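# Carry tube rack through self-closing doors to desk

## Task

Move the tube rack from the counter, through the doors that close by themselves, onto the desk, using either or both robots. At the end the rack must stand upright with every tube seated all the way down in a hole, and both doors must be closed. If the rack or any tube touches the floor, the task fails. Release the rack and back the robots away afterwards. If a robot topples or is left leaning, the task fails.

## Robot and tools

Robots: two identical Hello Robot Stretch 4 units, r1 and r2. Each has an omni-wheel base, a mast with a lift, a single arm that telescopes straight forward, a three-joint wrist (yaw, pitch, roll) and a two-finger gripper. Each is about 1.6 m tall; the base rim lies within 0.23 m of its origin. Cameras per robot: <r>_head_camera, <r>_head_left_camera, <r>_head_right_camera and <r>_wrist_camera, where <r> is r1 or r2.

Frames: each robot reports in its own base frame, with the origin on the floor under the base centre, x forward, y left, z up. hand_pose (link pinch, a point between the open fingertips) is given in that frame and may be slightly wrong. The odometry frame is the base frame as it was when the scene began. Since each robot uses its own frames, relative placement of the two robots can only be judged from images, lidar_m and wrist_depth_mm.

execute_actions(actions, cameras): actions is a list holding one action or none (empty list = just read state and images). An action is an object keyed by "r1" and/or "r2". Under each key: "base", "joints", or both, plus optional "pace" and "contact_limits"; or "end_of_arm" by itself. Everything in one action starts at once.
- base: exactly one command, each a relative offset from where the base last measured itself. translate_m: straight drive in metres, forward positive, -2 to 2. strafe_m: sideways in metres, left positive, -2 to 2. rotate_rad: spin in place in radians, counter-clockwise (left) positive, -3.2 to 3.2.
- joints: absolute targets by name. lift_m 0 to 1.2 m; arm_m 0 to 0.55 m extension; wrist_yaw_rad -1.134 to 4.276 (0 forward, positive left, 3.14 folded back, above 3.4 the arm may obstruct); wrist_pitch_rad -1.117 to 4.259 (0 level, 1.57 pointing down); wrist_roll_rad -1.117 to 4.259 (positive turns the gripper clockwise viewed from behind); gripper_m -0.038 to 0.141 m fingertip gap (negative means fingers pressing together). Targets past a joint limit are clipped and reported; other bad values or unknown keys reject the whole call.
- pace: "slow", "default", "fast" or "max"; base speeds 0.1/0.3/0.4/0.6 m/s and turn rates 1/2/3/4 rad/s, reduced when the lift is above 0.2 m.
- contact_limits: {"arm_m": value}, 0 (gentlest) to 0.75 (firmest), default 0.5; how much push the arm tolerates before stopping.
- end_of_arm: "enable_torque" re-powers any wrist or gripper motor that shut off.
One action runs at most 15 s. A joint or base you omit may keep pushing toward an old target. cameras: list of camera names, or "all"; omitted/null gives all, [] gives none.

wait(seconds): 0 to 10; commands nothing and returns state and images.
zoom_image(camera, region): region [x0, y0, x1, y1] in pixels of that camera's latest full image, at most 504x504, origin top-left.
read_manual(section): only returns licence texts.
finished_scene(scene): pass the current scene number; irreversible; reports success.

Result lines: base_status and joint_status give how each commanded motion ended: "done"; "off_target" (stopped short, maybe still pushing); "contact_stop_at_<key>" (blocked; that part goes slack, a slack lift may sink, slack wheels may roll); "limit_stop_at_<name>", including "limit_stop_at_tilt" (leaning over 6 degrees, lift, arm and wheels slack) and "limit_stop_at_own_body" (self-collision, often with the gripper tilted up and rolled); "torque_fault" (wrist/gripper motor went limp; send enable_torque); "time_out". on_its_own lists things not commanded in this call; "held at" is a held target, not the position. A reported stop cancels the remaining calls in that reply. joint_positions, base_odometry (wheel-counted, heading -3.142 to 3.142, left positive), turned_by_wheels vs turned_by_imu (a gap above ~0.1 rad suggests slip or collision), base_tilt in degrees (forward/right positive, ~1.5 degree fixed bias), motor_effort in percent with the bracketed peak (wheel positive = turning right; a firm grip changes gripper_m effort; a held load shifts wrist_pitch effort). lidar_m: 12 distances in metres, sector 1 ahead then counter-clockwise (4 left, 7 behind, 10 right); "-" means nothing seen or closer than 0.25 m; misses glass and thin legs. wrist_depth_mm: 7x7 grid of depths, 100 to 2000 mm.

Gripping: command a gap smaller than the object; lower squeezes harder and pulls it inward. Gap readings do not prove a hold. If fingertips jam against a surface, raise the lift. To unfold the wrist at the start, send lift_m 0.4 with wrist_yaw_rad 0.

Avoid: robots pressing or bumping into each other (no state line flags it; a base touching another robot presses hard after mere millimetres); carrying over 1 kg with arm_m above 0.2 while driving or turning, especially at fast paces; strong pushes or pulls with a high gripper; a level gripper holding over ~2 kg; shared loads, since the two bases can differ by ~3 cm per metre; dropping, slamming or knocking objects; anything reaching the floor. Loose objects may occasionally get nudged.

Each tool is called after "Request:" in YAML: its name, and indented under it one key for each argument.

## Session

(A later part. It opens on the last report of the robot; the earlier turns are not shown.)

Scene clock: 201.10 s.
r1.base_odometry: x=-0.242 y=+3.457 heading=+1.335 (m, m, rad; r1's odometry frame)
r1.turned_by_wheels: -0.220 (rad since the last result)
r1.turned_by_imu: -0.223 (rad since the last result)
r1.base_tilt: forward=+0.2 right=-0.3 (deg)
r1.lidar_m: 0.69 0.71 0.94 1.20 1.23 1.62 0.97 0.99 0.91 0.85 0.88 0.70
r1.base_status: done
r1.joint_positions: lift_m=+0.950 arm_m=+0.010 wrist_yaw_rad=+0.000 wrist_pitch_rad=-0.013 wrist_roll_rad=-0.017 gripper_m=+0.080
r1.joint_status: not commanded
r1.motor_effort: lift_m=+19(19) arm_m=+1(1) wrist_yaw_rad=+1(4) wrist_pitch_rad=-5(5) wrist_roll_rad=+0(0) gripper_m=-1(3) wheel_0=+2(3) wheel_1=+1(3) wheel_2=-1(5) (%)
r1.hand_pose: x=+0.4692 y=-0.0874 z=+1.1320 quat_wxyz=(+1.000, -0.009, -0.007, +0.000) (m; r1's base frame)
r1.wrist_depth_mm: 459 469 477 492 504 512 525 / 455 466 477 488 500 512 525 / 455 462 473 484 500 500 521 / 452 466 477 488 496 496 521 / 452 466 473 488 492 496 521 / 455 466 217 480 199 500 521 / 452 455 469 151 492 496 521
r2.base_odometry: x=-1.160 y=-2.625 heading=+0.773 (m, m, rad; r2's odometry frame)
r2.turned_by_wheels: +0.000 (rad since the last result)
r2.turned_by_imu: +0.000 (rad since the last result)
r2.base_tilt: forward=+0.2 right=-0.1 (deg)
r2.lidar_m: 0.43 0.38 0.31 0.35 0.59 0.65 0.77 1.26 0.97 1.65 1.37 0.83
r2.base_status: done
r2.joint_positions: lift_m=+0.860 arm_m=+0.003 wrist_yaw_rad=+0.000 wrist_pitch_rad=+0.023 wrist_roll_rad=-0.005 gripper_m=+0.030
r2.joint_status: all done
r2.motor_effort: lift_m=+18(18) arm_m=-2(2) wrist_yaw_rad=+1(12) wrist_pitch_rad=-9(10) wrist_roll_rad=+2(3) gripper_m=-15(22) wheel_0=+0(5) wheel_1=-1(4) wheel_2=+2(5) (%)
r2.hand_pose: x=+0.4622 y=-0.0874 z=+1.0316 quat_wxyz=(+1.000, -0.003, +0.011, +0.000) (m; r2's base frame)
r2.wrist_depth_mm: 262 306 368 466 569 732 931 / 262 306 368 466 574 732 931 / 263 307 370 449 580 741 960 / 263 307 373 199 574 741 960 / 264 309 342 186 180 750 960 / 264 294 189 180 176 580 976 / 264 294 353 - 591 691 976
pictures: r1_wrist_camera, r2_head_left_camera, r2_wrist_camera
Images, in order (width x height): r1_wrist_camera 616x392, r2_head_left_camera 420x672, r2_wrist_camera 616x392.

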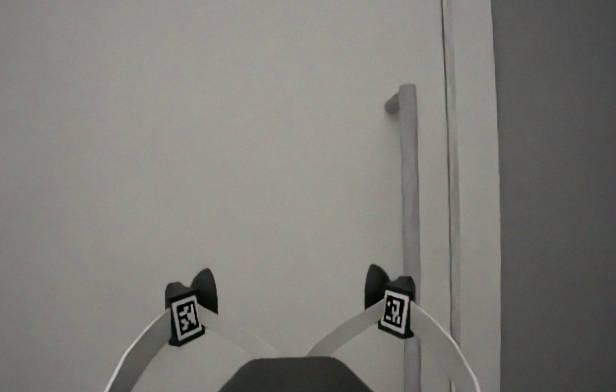

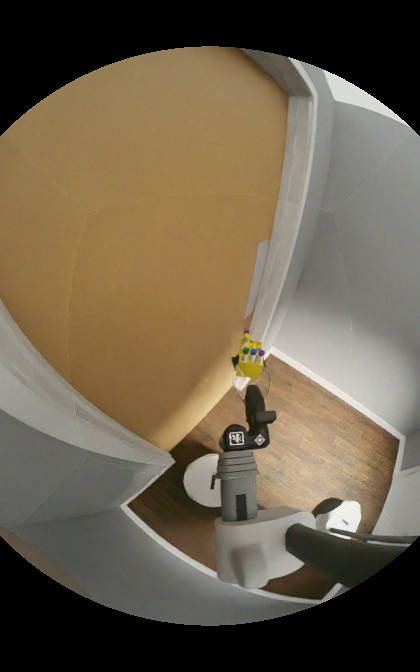

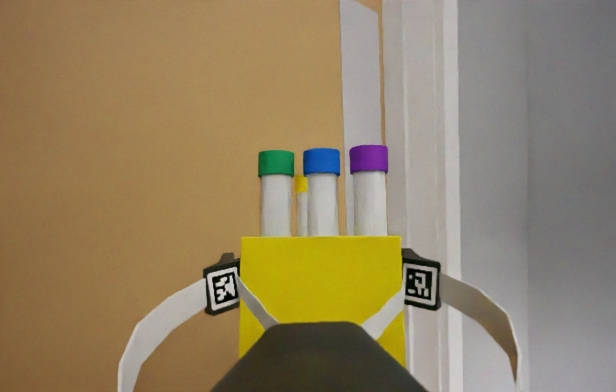

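Request:
execute_actions:
  actions:
    - {"r2":{"base":{"translate_m":-0.3}},"r1":{"base":{"strafe_m":-0.13}}}
  cameras: []

Request:
execute_actions:
  actions:
    - {"r2":{"base":{"rotate_rad":-2.3},"pace":"slow"},"r1":{"joints":{"arm_m":0.23}}}
  cameras: ["r1_wrist_camera","r2_head_left_camera"]

Request:
execute_actions:
  actions:
    - {"r1":{"joints":{"gripper_m":-0.03}}}
  cameras: ["r1_wrist_camera"]

Request:
execute_actions:
  actions:
    - {"r1":{"joints":{"arm_m":0.02},"pace":"slow"}}
  cameras: ["r1_head_left_camera"]

Scene clock: 205.70 s.
r1.base_odometry: x=-0.116 y=+3.427 heading=+1.335 (m, m, rad; r1's odometry frame)
r1.turned_by_wheels: +0.000 (rad since the last result)
r1.turned_by_imu: -0.002 (rad since the last result)
r1.base_tilt: forward=+0.2 right=-0.3 (deg)
r1.lidar_m: 0.67 0.74 0.94 1.31 1.36 1.66 0.85 0.82 0.78 0.73 0.75 0.75
r1.base_status: done
r1.joint_positions: lift_m=+0.950 arm_m=+0.010 wrist_yaw_rad=+0.000 wrist_pitch_rad=-0.013 wrist_roll_rad=-0.017 gripper_m=+0.080
r1.joint_status: not commanded
r1.motor_effort: lift_m=+19(19) arm_m=+1(1) wrist_yaw_rad=-2(1) wrist_pitch_rad=-5(4) wrist_roll_rad=+0(0) gripper_m=-1(3) wheel_0=-1(10) wheel_1=+0(10) wheel_2=+0(1) (%)
r1.hand_pose: x=+0.4692 y=-0.0874 z=+1.1320 quat_wxyz=(+1.000, -0.009, -0.007, +0.000) (m; r1's base frame)
r1.wrist_depth_mm: 462 480 488 500 500 525 539 / 466 473 484 500 496 525 544 / 462 473 488 504 496 521 530 / 466 480 484 492 492 521 539 / 462 473 484 500 492 517 535 / 462 469 216 496 198 525 535 / 462 466 484 151 496 521 535
r2.base_odometry: x=-1.375 y=-2.835 heading=+0.773 (m, m, rad; r2's odometry frame)
r2.turned_by_wheels: +0.000 (rad since the last result)
r2.turned_by_imu: +0.000 (rad since the last result)
r2.base_tilt: forward=+0.3 right=+0.0 (deg)
r2.lidar_m: 0.45 0.50 0.49 0.54 0.44 0.43 0.51 0.85 0.77 0.96 1.58 1.24
r2.base_status: done
r2.joint_positions: lift_m=+0.860 arm_m=+0.003 wrist_yaw_rad=+0.000 wrist_pitch_rad=+0.023 wrist_roll_rad=-0.005 gripper_m=+0.030
r2.joint_status: not commanded
r2.motor_effort: lift_m=+19(18) arm_m=-2(2) wrist_yaw_rad=+0(0) wrist_pitch_rad=-9(9) wrist_roll_rad=+2(3) gripper_m=-15(16) wheel_0=+0(8) wheel_1=-1(4) wheel_2=+0(9) (%)
r2.hand_pose: x=+0.4622 y=-0.0874 z=+1.0316 quat_wxyz=(+1.000, -0.003, +0.011, +0.000) (m; r2's base frame)
r2.wrist_depth_mm: 427 500 603 759 891 1229 1098 / 427 500 603 759 891 1229 1118 / 427 500 603 732 891 1229 1138 / 427 500 603 199 878 1255 1138 / 430 500 559 186 180 1281 1138 / 430 480 189 181 176 1118 1160 / 430 480 574 - 976 1281 1182
pictures: none
No camera images: the call's "cameras" was empty. Leave "cameras" out to get every camera's image.

Scene clock: 209.30 s.
r1.base_odometry: x=-0.116 y=+3.427 heading=+1.335 (m, m, rad; r1's odometry frame)
r1.turned_by_wheels: +0.000 (rad since the last result)
r1.turned_by_imu: -0.001 (rad since the last result)
r1.base_tilt: forward=+0.2 right=-0.3 (deg)
r1.lidar_m: 0.66 0.74 0.95 1.32 1.37 1.66 0.85 0.58 0.59 0.73 0.75 0.75
r1.base_status: not commanded
r1.joint_positions: lift_m=+0.950 arm_m=+0.229 wrist_yaw_rad=+0.000 wrist_pitch_rad=-0.013 wrist_roll_rad=-0.017 gripper_m=+0.080
r1.joint_status: all done
r1.motor_effort: lift_m=+19(19) arm_m=+5(8) wrist_yaw_rad=-3(1) wrist_pitch_rad=-3(4) wrist_roll_rad=+0(0) gripper_m=-2(4) wheel_0=-1(1) wheel_1=+0(0) wheel_2=+0(0) (%)
r1.hand_pose: x=+0.6885 y=-0.0874 z=+1.1320 quat_wxyz=(+1.000, -0.009, -0.007, +0.000) (m; r1's base frame)
r1.wrist_depth_mm: 257 263 268 277 281 290 294 / 258 263 270 276 281 289 296 / 257 264 271 272 279 289 296 / 257 263 268 271 278 289 294 / 256 262 267 271 277 273 296 / 256 258 217 272 199 272 294 / 256 258 266 151 278 273 293
r2.base_odometry: x=-1.375 y=-2.835 heading=-1.527 (m, m, rad; r2's odometry frame)
r2.turned_by_wheels: -2.300 (rad since the last result)
r2.turned_by_imu: -2.351 (rad since the last result)
r2.base_tilt: forward=+0.1 right=-0.4 (deg)
r2.lidar_m: 0.43 0.78 1.68 1.60 0.87 0.61 0.49 0.52 0.46 0.44 0.46 0.62
r2.base_status: done
r2.joint_positions: lift_m=+0.860 arm_m=+0.003 wrist_yaw_rad=+0.000 wrist_pitch_rad=+0.023 wrist_roll_rad=-0.005 gripper_m=+0.030
r2.joint_status: not commanded
r2.motor_effort: lift_m=+18(19) arm_m=-2(2) wrist_yaw_rad=+0(1) wrist_pitch_rad=-9(10) wrist_roll_rad=+3(3) gripper_m=-14(13) wheel_0=+0(3) wheel_1=+0(5) wheel_2=+0(5) (%)
r2.hand_pose: x=+0.4622 y=-0.0875 z=+1.0316 quat_wxyz=(+1.000, -0.003, +0.011, +0.000) (m; r2's base frame)
r2.wrist_depth_mm: 1397 1430 1430 1430 1397 741 517 / 544 559 1430 1430 1430 741 521 / 1430 609 1430 1430 1281 759 525 / 1464 1464 1464 199 1060 768 530 / 1464 1430 1464 186 180 778 535 / 1464 1499 189 180 176 640 539 / 1499 676 1499 - 1138 798 544
pictures: r1_wrist_camera, r2_head_left_camera
Images, in order (width x height): r1_wrist_camera 616x392, r2_head_left_camera 420x672.

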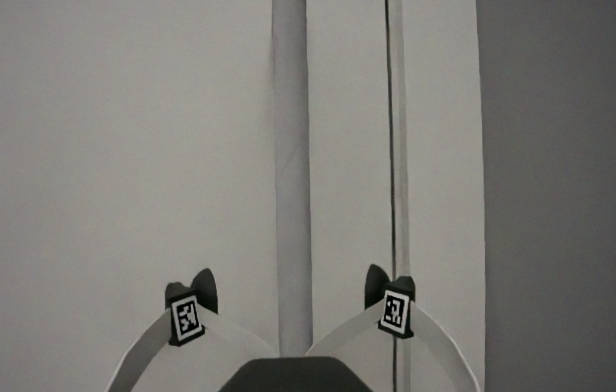

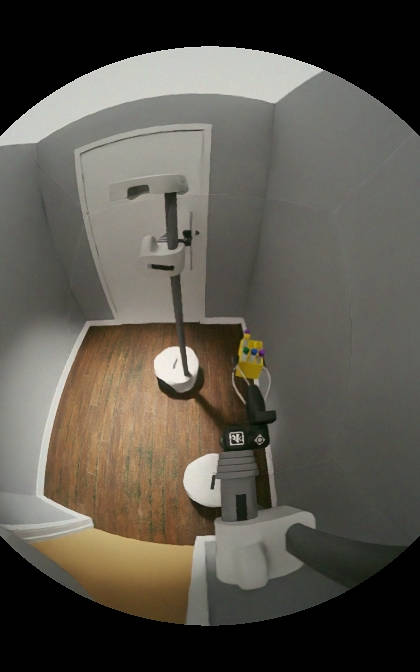

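Scene clock: 211.10 s.
r1.base_odometry: x=-0.116 y=+3.427 heading=+1.335 (m, m, rad; r1's odometry frame)
r1.turned_by_wheels: +0.000 (rad since the last result)
r1.turned_by_imu: -0.001 (rad since the last result)
r1.base_tilt: forward=+0.2 right=-0.3 (deg)
r1.lidar_m: 0.67 0.71 0.94 1.32 1.35 1.66 0.87 0.55 0.59 0.71 0.74 0.76
r1.base_status: not commanded
r1.joint_positions: lift_m=+0.950 arm_m=+0.230 wrist_yaw_rad=+0.000 wrist_pitch_rad=-0.013 wrist_roll_rad=-0.017 gripper_m=-0.029
r1.joint_status: all done
r1.motor_effort: lift_m=+19(19) arm_m=+2(5) wrist_yaw_rad=+0(1) wrist_pitch_rad=-4(5) wrist_roll_rad=+0(0) gripper_m=-20(20) wheel_0=-2(2) wheel_1=-1(2) wheel_2=+0(1) (%)
r1.hand_pose: x=+0.6889 y=-0.0875 z=+1.1320 quat_wxyz=(+1.000, -0.009, -0.007, +0.000) (m; r1's base frame)
r1.wrist_depth_mm: 249 253 259 265 270 289 298 / 248 253 257 263 268 289 296 / 248 253 257 262 270 289 293 / 247 251 257 262 266 287 294 / 246 251 258 260 267 289 296 / 247 252 186 195 182 274 293 / 246 153 254 192 268 279 294
r2.base_odometry: x=-1.375 y=-2.835 heading=-1.527 (m, m, rad; r2's odometry frame)
r2.turned_by_wheels: +0.000 (rad since the last result)
r2.turned_by_imu: -0.001 (rad since the last result)
r2.base_tilt: forward=+0.2 right=-0.2 (deg)
r2.lidar_m: 0.43 0.78 1.67 1.59 0.87 0.61 0.51 0.52 0.46 0.43 0.45 0.63
r2.base_status: not commanded
r2.joint_positions: lift_m=+0.860 arm_m=+0.003 wrist_yaw_rad=+0.000 wrist_pitch_rad=+0.023 wrist_roll_rad=-0.005 gripper_m=+0.030
r2.joint_status: not commanded
r2.motor_effort: lift_m=+19(19) arm_m=-2(2) wrist_yaw_rad=+2(1) wrist_pitch_rad=-9(9) wrist_roll_rad=+2(3) gripper_m=-13(14) wheel_0=+0(0) wheel_1=+0(0) wheel_2=+0(0) (%)
r2.hand_pose: x=+0.4622 y=-0.0875 z=+1.0316 quat_wxyz=(+1.000, -0.003, +0.011, +0.000) (m; r2's base frame)
r2.wrist_depth_mm: 1397 1366 1397 1430 1397 741 517 / 544 559 1430 1430 1430 750 521 / 1430 615 1430 1464 1281 759 521 / 1430 1464 1464 200 1078 768 530 / 1499 1464 1464 186 180 778 530 / 1464 1464 189 180 176 647 535 / 1499 676 1499 - 1118 798 544
pictures: r1_wrist_camera
Images, in order (width x height): r1_wrist_camera 616x392.

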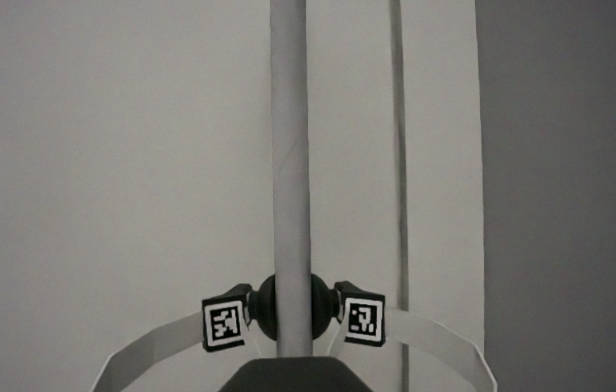

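Scene clock: 214.50 s.
r1.base_odometry: x=-0.116 y=+3.427 heading=+1.336 (m, m, rad; r1's odometry frame)
r1.turned_by_wheels: +0.001 (rad since the last result)
r1.turned_by_imu: +0.000 (rad since the last result)
r1.base_tilt: forward=+0.2 right=-0.3 (deg)
r1.lidar_m: 0.43 0.56 0.89 1.33 1.35 1.67 0.85 0.57 0.58 0.71 0.75 0.52
r1.base_status: not commanded
r1.joint_positions: lift_m=+0.950 arm_m=+0.021 wrist_yaw_rad=+0.018 wrist_pitch_rad=-0.012 wrist_roll_rad=-0.017 gripper_m=-0.029
r1.joint_status: all done
r1.on_its_own: wrist_yaw_rad is at rest, and its effort (-51) is outside its rest range (-13 to +13)
r1.motor_effort: lift_m=+19(19) arm_m=-7(9) wrist_yaw_rad=-51(53) wrist_pitch_rad=-10(9) wrist_roll_rad=+0(0) gripper_m=-20(24) wheel_0=+6(6) wheel_1=+0(2) wheel_2=+7(7) (%)
r1.hand_pose: x=+0.4822 y=-0.0821 z=+1.1315 quat_wxyz=(+1.000, -0.009, -0.006, +0.009) (m; r1's base frame)
r1.wrist_depth_mm: 289 278 266 252 249 496 500 / 289 277 265 253 250 500 508 / 289 277 265 254 248 500 500 / 289 277 265 254 249 500 500 / 290 276 266 253 249 492 504 / 287 277 191 189 246 496 508 / 289 154 264 188 246 496 496
r2.base_odometry: x=-1.375 y=-2.835 heading=-1.527 (m, m, rad; r2's odometry frame)
r2.turned_by_wheels: +0.000 (rad since the last result)
r2.turned_by_imu: -0.001 (rad since the last result)
r2.base_tilt: forward=+0.2 right=-0.1 (deg)
r2.lidar_m: 0.43 0.78 1.67 1.60 0.87 0.61 0.50 0.51 0.45 0.43 0.45 0.64
r2.base_status: not commanded
r2.joint_positions: lift_m=+0.860 arm_m=+0.003 wrist_yaw_rad=+0.000 wrist_pitch_rad=+0.023 wrist_roll_rad=-0.005 gripper_m=+0.030
r2.joint_status: not commanded
r2.motor_effort: lift_m=+18(18) arm_m=-2(2) wrist_yaw_rad=+1(0) wrist_pitch_rad=-10(9) wrist_roll_rad=+2(2) gripper_m=-13(18) wheel_0=+0(0) wheel_1=+1(1) wheel_2=+0(0) (%)
r2.hand_pose: x=+0.4622 y=-0.0875 z=+1.0316 quat_wxyz=(+1.000, -0.003, +0.011, +0.000) (m; r2's base frame)
r2.wrist_depth_mm: 1336 1255 1229 1397 1397 741 517 / 544 564 1229 1430 1397 759 517 / 1366 615 1229 1464 1281 759 525 / 1397 1308 1229 200 1060 768 530 / 1430 1308 1255 186 180 778 535 / 1430 1308 188 181 176 647 539 / 1464 676 1308 - 1118 798 544
pictures: r1_head_left_camera
Images, in order (width x height): r1_head_left_camera 420x672.

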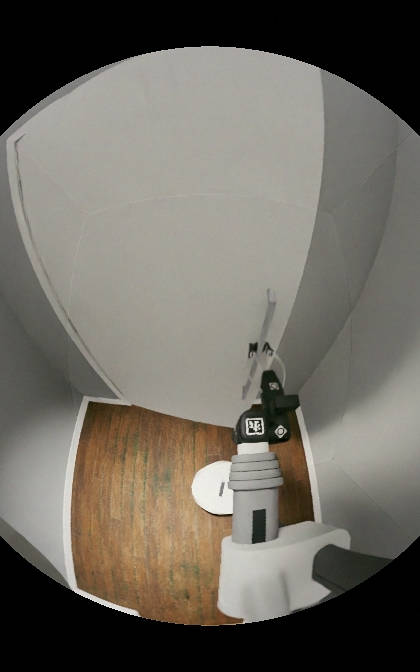

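Mirror sequence.

Request:
execute_actions:
  actions:
    - {"r1":{"base":{"strafe_m":0.15},"joints":{"wrist_yaw_rad":-0.4},"pace":"slow"}}
  cameras: []

Request:
execute_actions:
  actions:
    - {"r1":{"base":{"translate_m":-0.2},"joints":{"wrist_yaw_rad":-0.1},"pace":"slow"}}
  cameras: []

Request:
execute_actions:
  actions:
    - {"r1":{"base":{"strafe_m":0.2},"joints":{"wrist_yaw_rad":-0.7},"pace":"slow"}}
  cameras: []

Request:
execute_actions:
  actions:
    - {"r1":{"base":{"translate_m":-0.2},"joints":{"wrist_yaw_rad":-0.3},"pace":"slow"}}
  cameras: []

Request:
execute_actions:
  actions:
    - {"r1":{"base":{"strafe_m":0.3},"joints":{"wrist_yaw_rad":-1.0},"pace":"slow"}}
  cameras: ["r1_head_left_camera"]

Scene clock: 218.97 s.
torque_fault: r1.wrist_yaw_rad switched itself off since the last result.
r1.base_odometry: x=-0.261 y=+3.462 heading=+1.336 (m, m, rad; r1's odometry frame)
r1.turned_by_wheels: +0.000 (rad since the last result)
r1.turned_by_imu: -0.002 (rad since the last result)
r1.base_tilt: forward=+0.2 right=-0.3 (deg)
r1.lidar_m: 0.44 0.53 0.90 1.16 1.20 1.59 1.57 0.75 0.70 0.88 0.89 0.39
r1.base_status: done
r1.joint_positions: lift_m=+0.950 arm_m=+0.021 wrist_yaw_rad=-0.480 wrist_pitch_rad=-0.011 wrist_roll_rad=-0.017 gripper_m=-0.029
r1.joint_status: wrist_yaw_rad torque_fault (moved -0.499 of -0.418)
r1.on_its_own: wrist_yaw_rad is off since a torque_fault, until you send "end_of_arm": "enable_torque" (your -0.400 is given up)
r1.motor_effort: lift_m=+19(19) arm_m=-5(8) wrist_yaw_rad=+1(98) wrist_pitch_rad=-10(11) wrist_roll_rad=+0(0) gripper_m=-19(25) wheel_0=-5(15) wheel_1=+0(8) wheel_2=-1(15) (%)
r1.hand_pose: x=+0.4072 y=-0.2109 z=+1.1315 quat_wxyz=(+0.971, -0.010, -0.003, -0.238) (m; r1's base frame)
r1.wrist_depth_mm: 214 225 239 253 732 831 691 / 215 225 239 255 750 831 699 / 214 225 239 186 741 831 707 / 213 226 238 247 741 820 707 / 213 224 238 247 732 820 715 / 213 224 202 183 263 820 699 / 213 153 235 180 707 778 707
r2.base_odometry: x=-1.375 y=-2.835 heading=-1.527 (m, m, rad; r2's odometry frame)
r2.turned_by_wheels: +0.000 (rad since the last result)
r2.turned_by_imu: -0.002 (rad since the last result)
r2.base_tilt: forward=+0.3 right=-0.1 (deg)
r2.lidar_m: 0.43 0.84 1.67 1.60 0.87 0.60 0.50 0.51 0.47 0.43 0.45 0.62
r2.base_status: not commanded
r2.joint_positions: lift_m=+0.860 arm_m=+0.003 wrist_yaw_rad=+0.000 wrist_pitch_rad=+0.023 wrist_roll_rad=-0.005 gripper_m=+0.030
r2.joint_status: not commanded
r2.motor_effort: lift_m=+18(19) arm_m=-2(2) wrist_yaw_rad=+0(1) wrist_pitch_rad=-9(9) wrist_roll_rad=+2(2) gripper_m=-16(13) wheel_0=+0(0) wheel_1=+0(1) wheel_2=+0(0) (%)
r2.hand_pose: x=+0.4622 y=-0.0875 z=+1.0316 quat_wxyz=(+1.000, -0.003, +0.011, +0.000) (m; r2's base frame)
r2.wrist_depth_mm: 1281 1229 1160 1430 1397 741 517 / 591 1229 1182 1430 1430 750 517 / 621 976 1182 1464 1281 750 525 / 1336 1255 1182 199 1060 768 530 / 676 1281 1160 186 180 768 535 / 1464 1281 188 180 176 640 539 / 1464 1308 1229 - 1138 809 539
pictures: none
No camera images: the call's "cameras" was empty. Leave "cameras" out to get every camera's image.

not run: a stop came earlier in this reply.

not run: a stop came earlier in this reply.

not run: a stop came earlier in this reply.

not run: a stop came earlier in this reply.

Request:
execute_actions:
  actions:
    - {"r1":{"base":{"translate_m":-0.2},"pace":"slow"}}
  cameras: []

Request:
execute_actions:
  actions:
    - {"r1":{"base":{"strafe_m":0.2},"pace":"slow"}}
  cameras: []

Request:
execute_actions:
  actions:
    - {"r1":{"base":{"translate_m":-0.2},"pace":"slow"}}
  cameras: []

Request:
execute_actions:
  actions:
    - {"r1":{"base":{"strafe_m":0.35},"pace":"slow"}}
  cameras: ["r1_head_left_camera"]

Scene clock: 223.37 s.
r1.base_odometry: x=-0.308 y=+3.267 heading=+1.336 (m, m, rad; r1's odometry frame)
r1.turned_by_wheels: +0.000 (rad since the last result)
r1.turned_by_imu: +0.000 (rad since the last result)
r1.base_tilt: forward=+0.2 right=-0.3 (deg)
r1.lidar_m: 0.49 0.65 1.19 1.15 1.20 1.40 1.36 0.69 0.58 0.90 0.92 0.41
r1.base_status: done
r1.joint_positions: lift_m=+0.950 arm_m=+0.021 wrist_yaw_rad=-0.182 wrist_pitch_rad=-0.012 wrist_roll_rad=-0.017 gripper_m=-0.029
r1.joint_status: not commanded
r1.on_its_own: wrist_yaw_rad is off since a torque_fault, until you send "end_of_arm": "enable_torque" (your -0.400 is given up)
r1.motor_effort: lift_m=+19(19) arm_m=-5(5) wrist_yaw_rad=-4(1) wrist_pitch_rad=-9(11) wrist_roll_rad=+0(0) gripper_m=-20(20) wheel_0=-2(10) wheel_1=+0(4) wheel_2=+2(7) (%)
r1.hand_pose: x=+0.4597 y=-0.1382 z=+1.1316 quat_wxyz=(+0.996, -0.009, -0.005, -0.091) (m; r1's base frame)
r1.wrist_depth_mm: 289 273 258 227 235 854 854 / 287 273 259 240 233 842 866 / 289 273 258 183 233 842 854 / 290 273 257 184 233 842 878 / 289 271 257 240 233 831 866 / 287 273 203 183 229 831 878 / 287 151 255 177 235 831 866
r2.base_odometry: x=-1.375 y=-2.835 heading=-1.527 (m, m, rad; r2's odometry frame)
r2.turned_by_wheels: +0.000 (rad since the last result)
r2.turned_by_imu: -0.002 (rad since the last result)
r2.base_tilt: forward=+0.2 right=-0.1 (deg)
r2.lidar_m: 0.42 0.67 1.68 1.61 0.89 0.61 0.50 0.52 0.46 0.43 0.46 0.63
r2.base_status: not commanded
r2.joint_positions: lift_m=+0.860 arm_m=+0.003 wrist_yaw_rad=+0.000 wrist_pitch_rad=+0.023 wrist_roll_rad=-0.005 gripper_m=+0.030
r2.joint_status: not commanded
r2.motor_effort: lift_m=+19(19) arm_m=-2(1) wrist_yaw_rad=+1(1) wrist_pitch_rad=-10(10) wrist_roll_rad=+3(3) gripper_m=-17(17) wheel_0=+0(0) wheel_1=+0(1) wheel_2=+0(0) (%)
r2.hand_pose: x=+0.4622 y=-0.0875 z=+1.0316 quat_wxyz=(+1.000, -0.003, +0.011, +0.000) (m; r2's base frame)
r2.wrist_depth_mm: 1255 1042 - 1430 1397 741 517 / 1281 1078 - 1430 1430 750 521 / 715 1008 - 1464 1281 759 521 / 1336 1078 - 199 1042 759 530 / 1366 1118 1008 186 180 778 535 / 1366 1138 189 180 176 647 539 / 1397 1118 1042 - 1138 798 544
pictures: none
No camera images: the call's "cameras" was empty. Leave "cameras" out to get every camera's image.

Scene clock: 226.50 s.
r1.base_odometry: x=-0.502 y=+3.314 heading=+1.336 (m, m, rad; r1's odometry frame)
r1.turned_by_wheels: +0.000 (rad since the last result)
r1.turned_by_imu: -0.002 (rad since the last result)
r1.base_tilt: forward=+0.2 right=-0.2 (deg)
r1.lidar_m: 0.45 0.65 1.03 0.95 0.97 1.28 1.35 0.82 0.77 0.77 0.43 0.36
r1.base_status: done
r1.joint_positions: lift_m=+0.950 arm_m=+0.021 wrist_yaw_rad=-0.835 wrist_pitch_rad=-0.013 wrist_roll_rad=-0.017 gripper_m=-0.029
r1.joint_status: not commanded
r1.on_its_own: wrist_yaw_rad is off since a torque_fault, until you send "end_of_arm": "enable_torque" (your -0.400 is given up)
r1.motor_effort: lift_m=+19(19) arm_m=-5(5) wrist_yaw_rad=+0(1) wrist_pitch_rad=-6(9) wrist_roll_rad=+0(0) gripper_m=-17(19) wheel_0=-5(8) wheel_1=+2(3) wheel_2=+1(2) (%)
r1.hand_pose: x=+0.3205 y=-0.2726 z=+1.1319 quat_wxyz=(+0.914, -0.010, -0.002, -0.406) (m; r1's base frame)
r1.wrist_depth_mm: 209 221 236 240 1025 931 820 / 211 221 236 243 1025 931 831 / 209 221 235 242 1042 917 831 / 208 220 235 243 991 931 842 / 208 220 234 183 1008 931 831 / 208 219 187 182 264 931 831 / 207 179 229 176 260 891 820
r2.base_odometry: x=-1.375 y=-2.835 heading=-1.527 (m, m, rad; r2's odometry frame)
r2.turned_by_wheels: +0.000 (rad since the last result)
r2.turned_by_imu: -0.001 (rad since the last result)
r2.base_tilt: forward=+0.0 right=-0.1 (deg)
r2.lidar_m: 0.45 0.80 0.84 1.59 0.87 0.61 0.50 0.52 0.47 0.43 0.47 0.64
r2.base_status: not commanded
r2.joint_positions: lift_m=+0.860 arm_m=+0.003 wrist_yaw_rad=+0.000 wrist_pitch_rad=+0.023 wrist_roll_rad=-0.005 gripper_m=+0.030
r2.joint_status: not commanded
r2.motor_effort: lift_m=+19(19) arm_m=-2(2) wrist_yaw_rad=+1(0) wrist_pitch_rad=-9(9) wrist_roll_rad=+3(2) gripper_m=-14(16) wheel_0=+0(0) wheel_1=+0(1) wheel_2=+0(0) (%)
r2.hand_pose: x=+0.4622 y=-0.0875 z=+1.0316 quat_wxyz=(+1.000, -0.003, +0.011, +0.000) (m; r2's base frame)
r2.wrist_depth_mm: 1118 904 - 1430 1397 741 517 / 1138 866 - 1464 1430 750 521 / 1118 878 - 1464 1281 759 525 / 1138 917 - 199 1060 768 525 / 1255 891 - 186 180 778 535 / 1281 878 189 180 176 640 539 / 1336 960 - - 1138 809 549
pictures: none
No camera images: the call's "cameras" was empty. Leave "cameras" out to get every camera's image.

Scene clock: 229.77 s.
r1.base_odometry: x=-0.549 y=+3.119 heading=+1.335 (m, m, rad; r1's odometry frame)
r1.turned_by_wheels: +0.000 (rad since the last result)
r1.turned_by_imu: +0.000 (rad since the last result)
r1.base_tilt: forward=+0.2 right=-0.2 (deg)
r1.lidar_m: 0.50 0.84 1.03 0.93 0.98 1.18 1.15 0.71 0.67 0.72 1.15 0.40
r1.base_status: done
r1.joint_positions: lift_m=+0.950 arm_m=+0.021 wrist_yaw_rad=-0.348 wrist_pitch_rad=-0.013 wrist_roll_rad=-0.017 gripper_m=-0.029
r1.joint_status: not commanded
r1.on_its_own: wrist_yaw_rad is off since a torque_fault, until you send "end_of_arm": "enable_torque" (your -0.400 is given up)
r1.motor_effort: lift_m=+19(19) arm_m=-5(5) wrist_yaw_rad=+0(1) wrist_pitch_rad=-5(6) wrist_roll_rad=+0(0) gripper_m=-23(22) wheel_0=-2(7) wheel_1=-2(3) wheel_2=+1(4) (%)
r1.hand_pose: x=+0.4331 y=-0.1807 z=+1.1320 quat_wxyz=(+0.985, -0.010, -0.005, -0.173) (m; r1's base frame)
r1.wrist_depth_mm: 324 296 266 225 227 1138 976 / 325 297 266 236 227 1138 976 / 327 296 267 237 226 1138 976 / 327 294 266 184 228 1160 991 / 329 294 266 181 228 1205 976 / 327 294 183 181 219 1160 991 / 325 214 264 175 227 1118 976
r2.base_odometry: x=-1.375 y=-2.835 heading=-1.527 (m, m, rad; r2's odometry frame)
r2.turned_by_wheels: +0.000 (rad since the last result)
r2.turned_by_imu: -0.001 (rad since the last result)
r2.base_tilt: forward=+0.1 right=-0.1 (deg)
r2.lidar_m: 0.41 0.69 0.66 1.60 0.87 0.61 0.49 0.52 0.46 0.43 0.45 0.64
r2.base_status: not commanded
r2.joint_positions: lift_m=+0.860 arm_m=+0.003 wrist_yaw_rad=+0.000 wrist_pitch_rad=+0.023 wrist_roll_rad=-0.005 gripper_m=+0.030
r2.joint_status: not commanded
r2.motor_effort: lift_m=+18(19) arm_m=-2(2) wrist_yaw_rad=-1(1) wrist_pitch_rad=-9(9) wrist_roll_rad=+1(2) gripper_m=-15(15) wheel_0=+0(0) wheel_1=+1(1) wheel_2=+0(0) (%)
r2.hand_pose: x=+0.4622 y=-0.0875 z=+1.0316 quat_wxyz=(+1.000, -0.003, +0.011, +0.000) (m; r2's base frame)
r2.wrist_depth_mm: 904 - - 1464 1397 732 512 / 759 - - 1430 1397 750 521 / 798 - - 1430 1255 759 525 / 820 - - 199 1060 768 530 / 891 - - 186 180 768 535 / 946 - 188 180 176 647 539 / 1118 1921 - - 1138 809 544
pictures: none
No camera images: the call's "cameras" was empty. Leave "cameras" out to get every camera's image.

Scene clock: 234.40 s.
r1.base_odometry: x=-0.889 y=+3.201 heading=+1.335 (m, m, rad; r1's odometry frame)
r1.turned_by_wheels: -0.001 (rad since the last result)
r1.turned_by_imu: -0.002 (rad since the last result)
r1.base_tilt: forward=+0.2 right=-0.3 (deg)
r1.lidar_m: 0.55 0.94 0.65 0.59 0.62 0.79 1.13 1.23 0.99 1.06 0.31 0.40
r1.base_status: done
r1.joint_positions: lift_m=+0.950 arm_m=+0.021 wrist_yaw_rad=-1.129 wrist_pitch_rad=-0.013 wrist_roll_rad=-0.017 gripper_m=-0.029
r1.joint_status: not commanded
r1.on_its_own: wrist_yaw_rad is off since a torque_fault, until you send "end_of_arm": "enable_torque" (your -0.400 is given up)
r1.motor_effort: lift_m=+19(19) arm_m=-5(5) wrist_yaw_rad=-1(1) wrist_pitch_rad=-6(6) wrist_roll_rad=+0(0) gripper_m=-18(17) wheel_0=-6(14) wheel_1=+1(3) wheel_2=-3(4) (%)
r1.hand_pose: x=+0.2360 y=-0.2982 z=+1.1319 quat_wxyz=(+0.845, -0.011, -0.001, -0.535) (m; r1's base frame)
r1.wrist_depth_mm: 229 236 242 245 255 1229 1205 / 230 236 241 245 254 1281 1182 / 230 235 242 246 252 1281 1182 / 230 235 241 244 253 1281 1182 / 229 234 240 183 253 1281 1205 / 229 234 187 183 252 1255 1205 / 228 189 238 177 251 1255 1205
r2.base_odometry: x=-1.375 y=-2.835 heading=-1.527 (m, m, rad; r2's odometry frame)
r2.turned_by_wheels: +0.000 (rad since the last result)
r2.turned_by_imu: -0.002 (rad since the last result)
r2.base_tilt: forward=+0.2 right=-0.1 (deg)
r2.lidar_m: 0.42 0.99 0.96 1.60 0.88 0.62 0.51 0.52 0.46 0.42 0.45 0.62
r2.base_status: not commanded
r2.joint_positions: lift_m=+0.860 arm_m=+0.003 wrist_yaw_rad=+0.000 wrist_pitch_rad=+0.023 wrist_roll_rad=-0.005 gripper_m=+0.030
r2.joint_status: not commanded
r2.motor_effort: lift_m=+19(18) arm_m=-2(2) wrist_yaw_rad=+0(1) wrist_pitch_rad=-10(9) wrist_roll_rad=+2(2) gripper_m=-16(17) wheel_0=+0(0) wheel_1=+1(0) wheel_2=+0(0) (%)
r2.hand_pose: x=+0.4622 y=-0.0875 z=+1.0316 quat_wxyz=(+1.000, -0.003, +0.011, +0.000) (m; r2's base frame)
r2.wrist_depth_mm: - - - 1430 1397 750 517 / - - - 1430 1430 750 521 / - - - 1430 1281 759 521 / - - - 199 1042 759 530 / - - - 186 180 768 530 / - - 189 180 176 647 535 / - - - - 1138 798 549
pictures: r1_head_left_camera
Images, in order (width x height): r1_head_left_camera 420x672.

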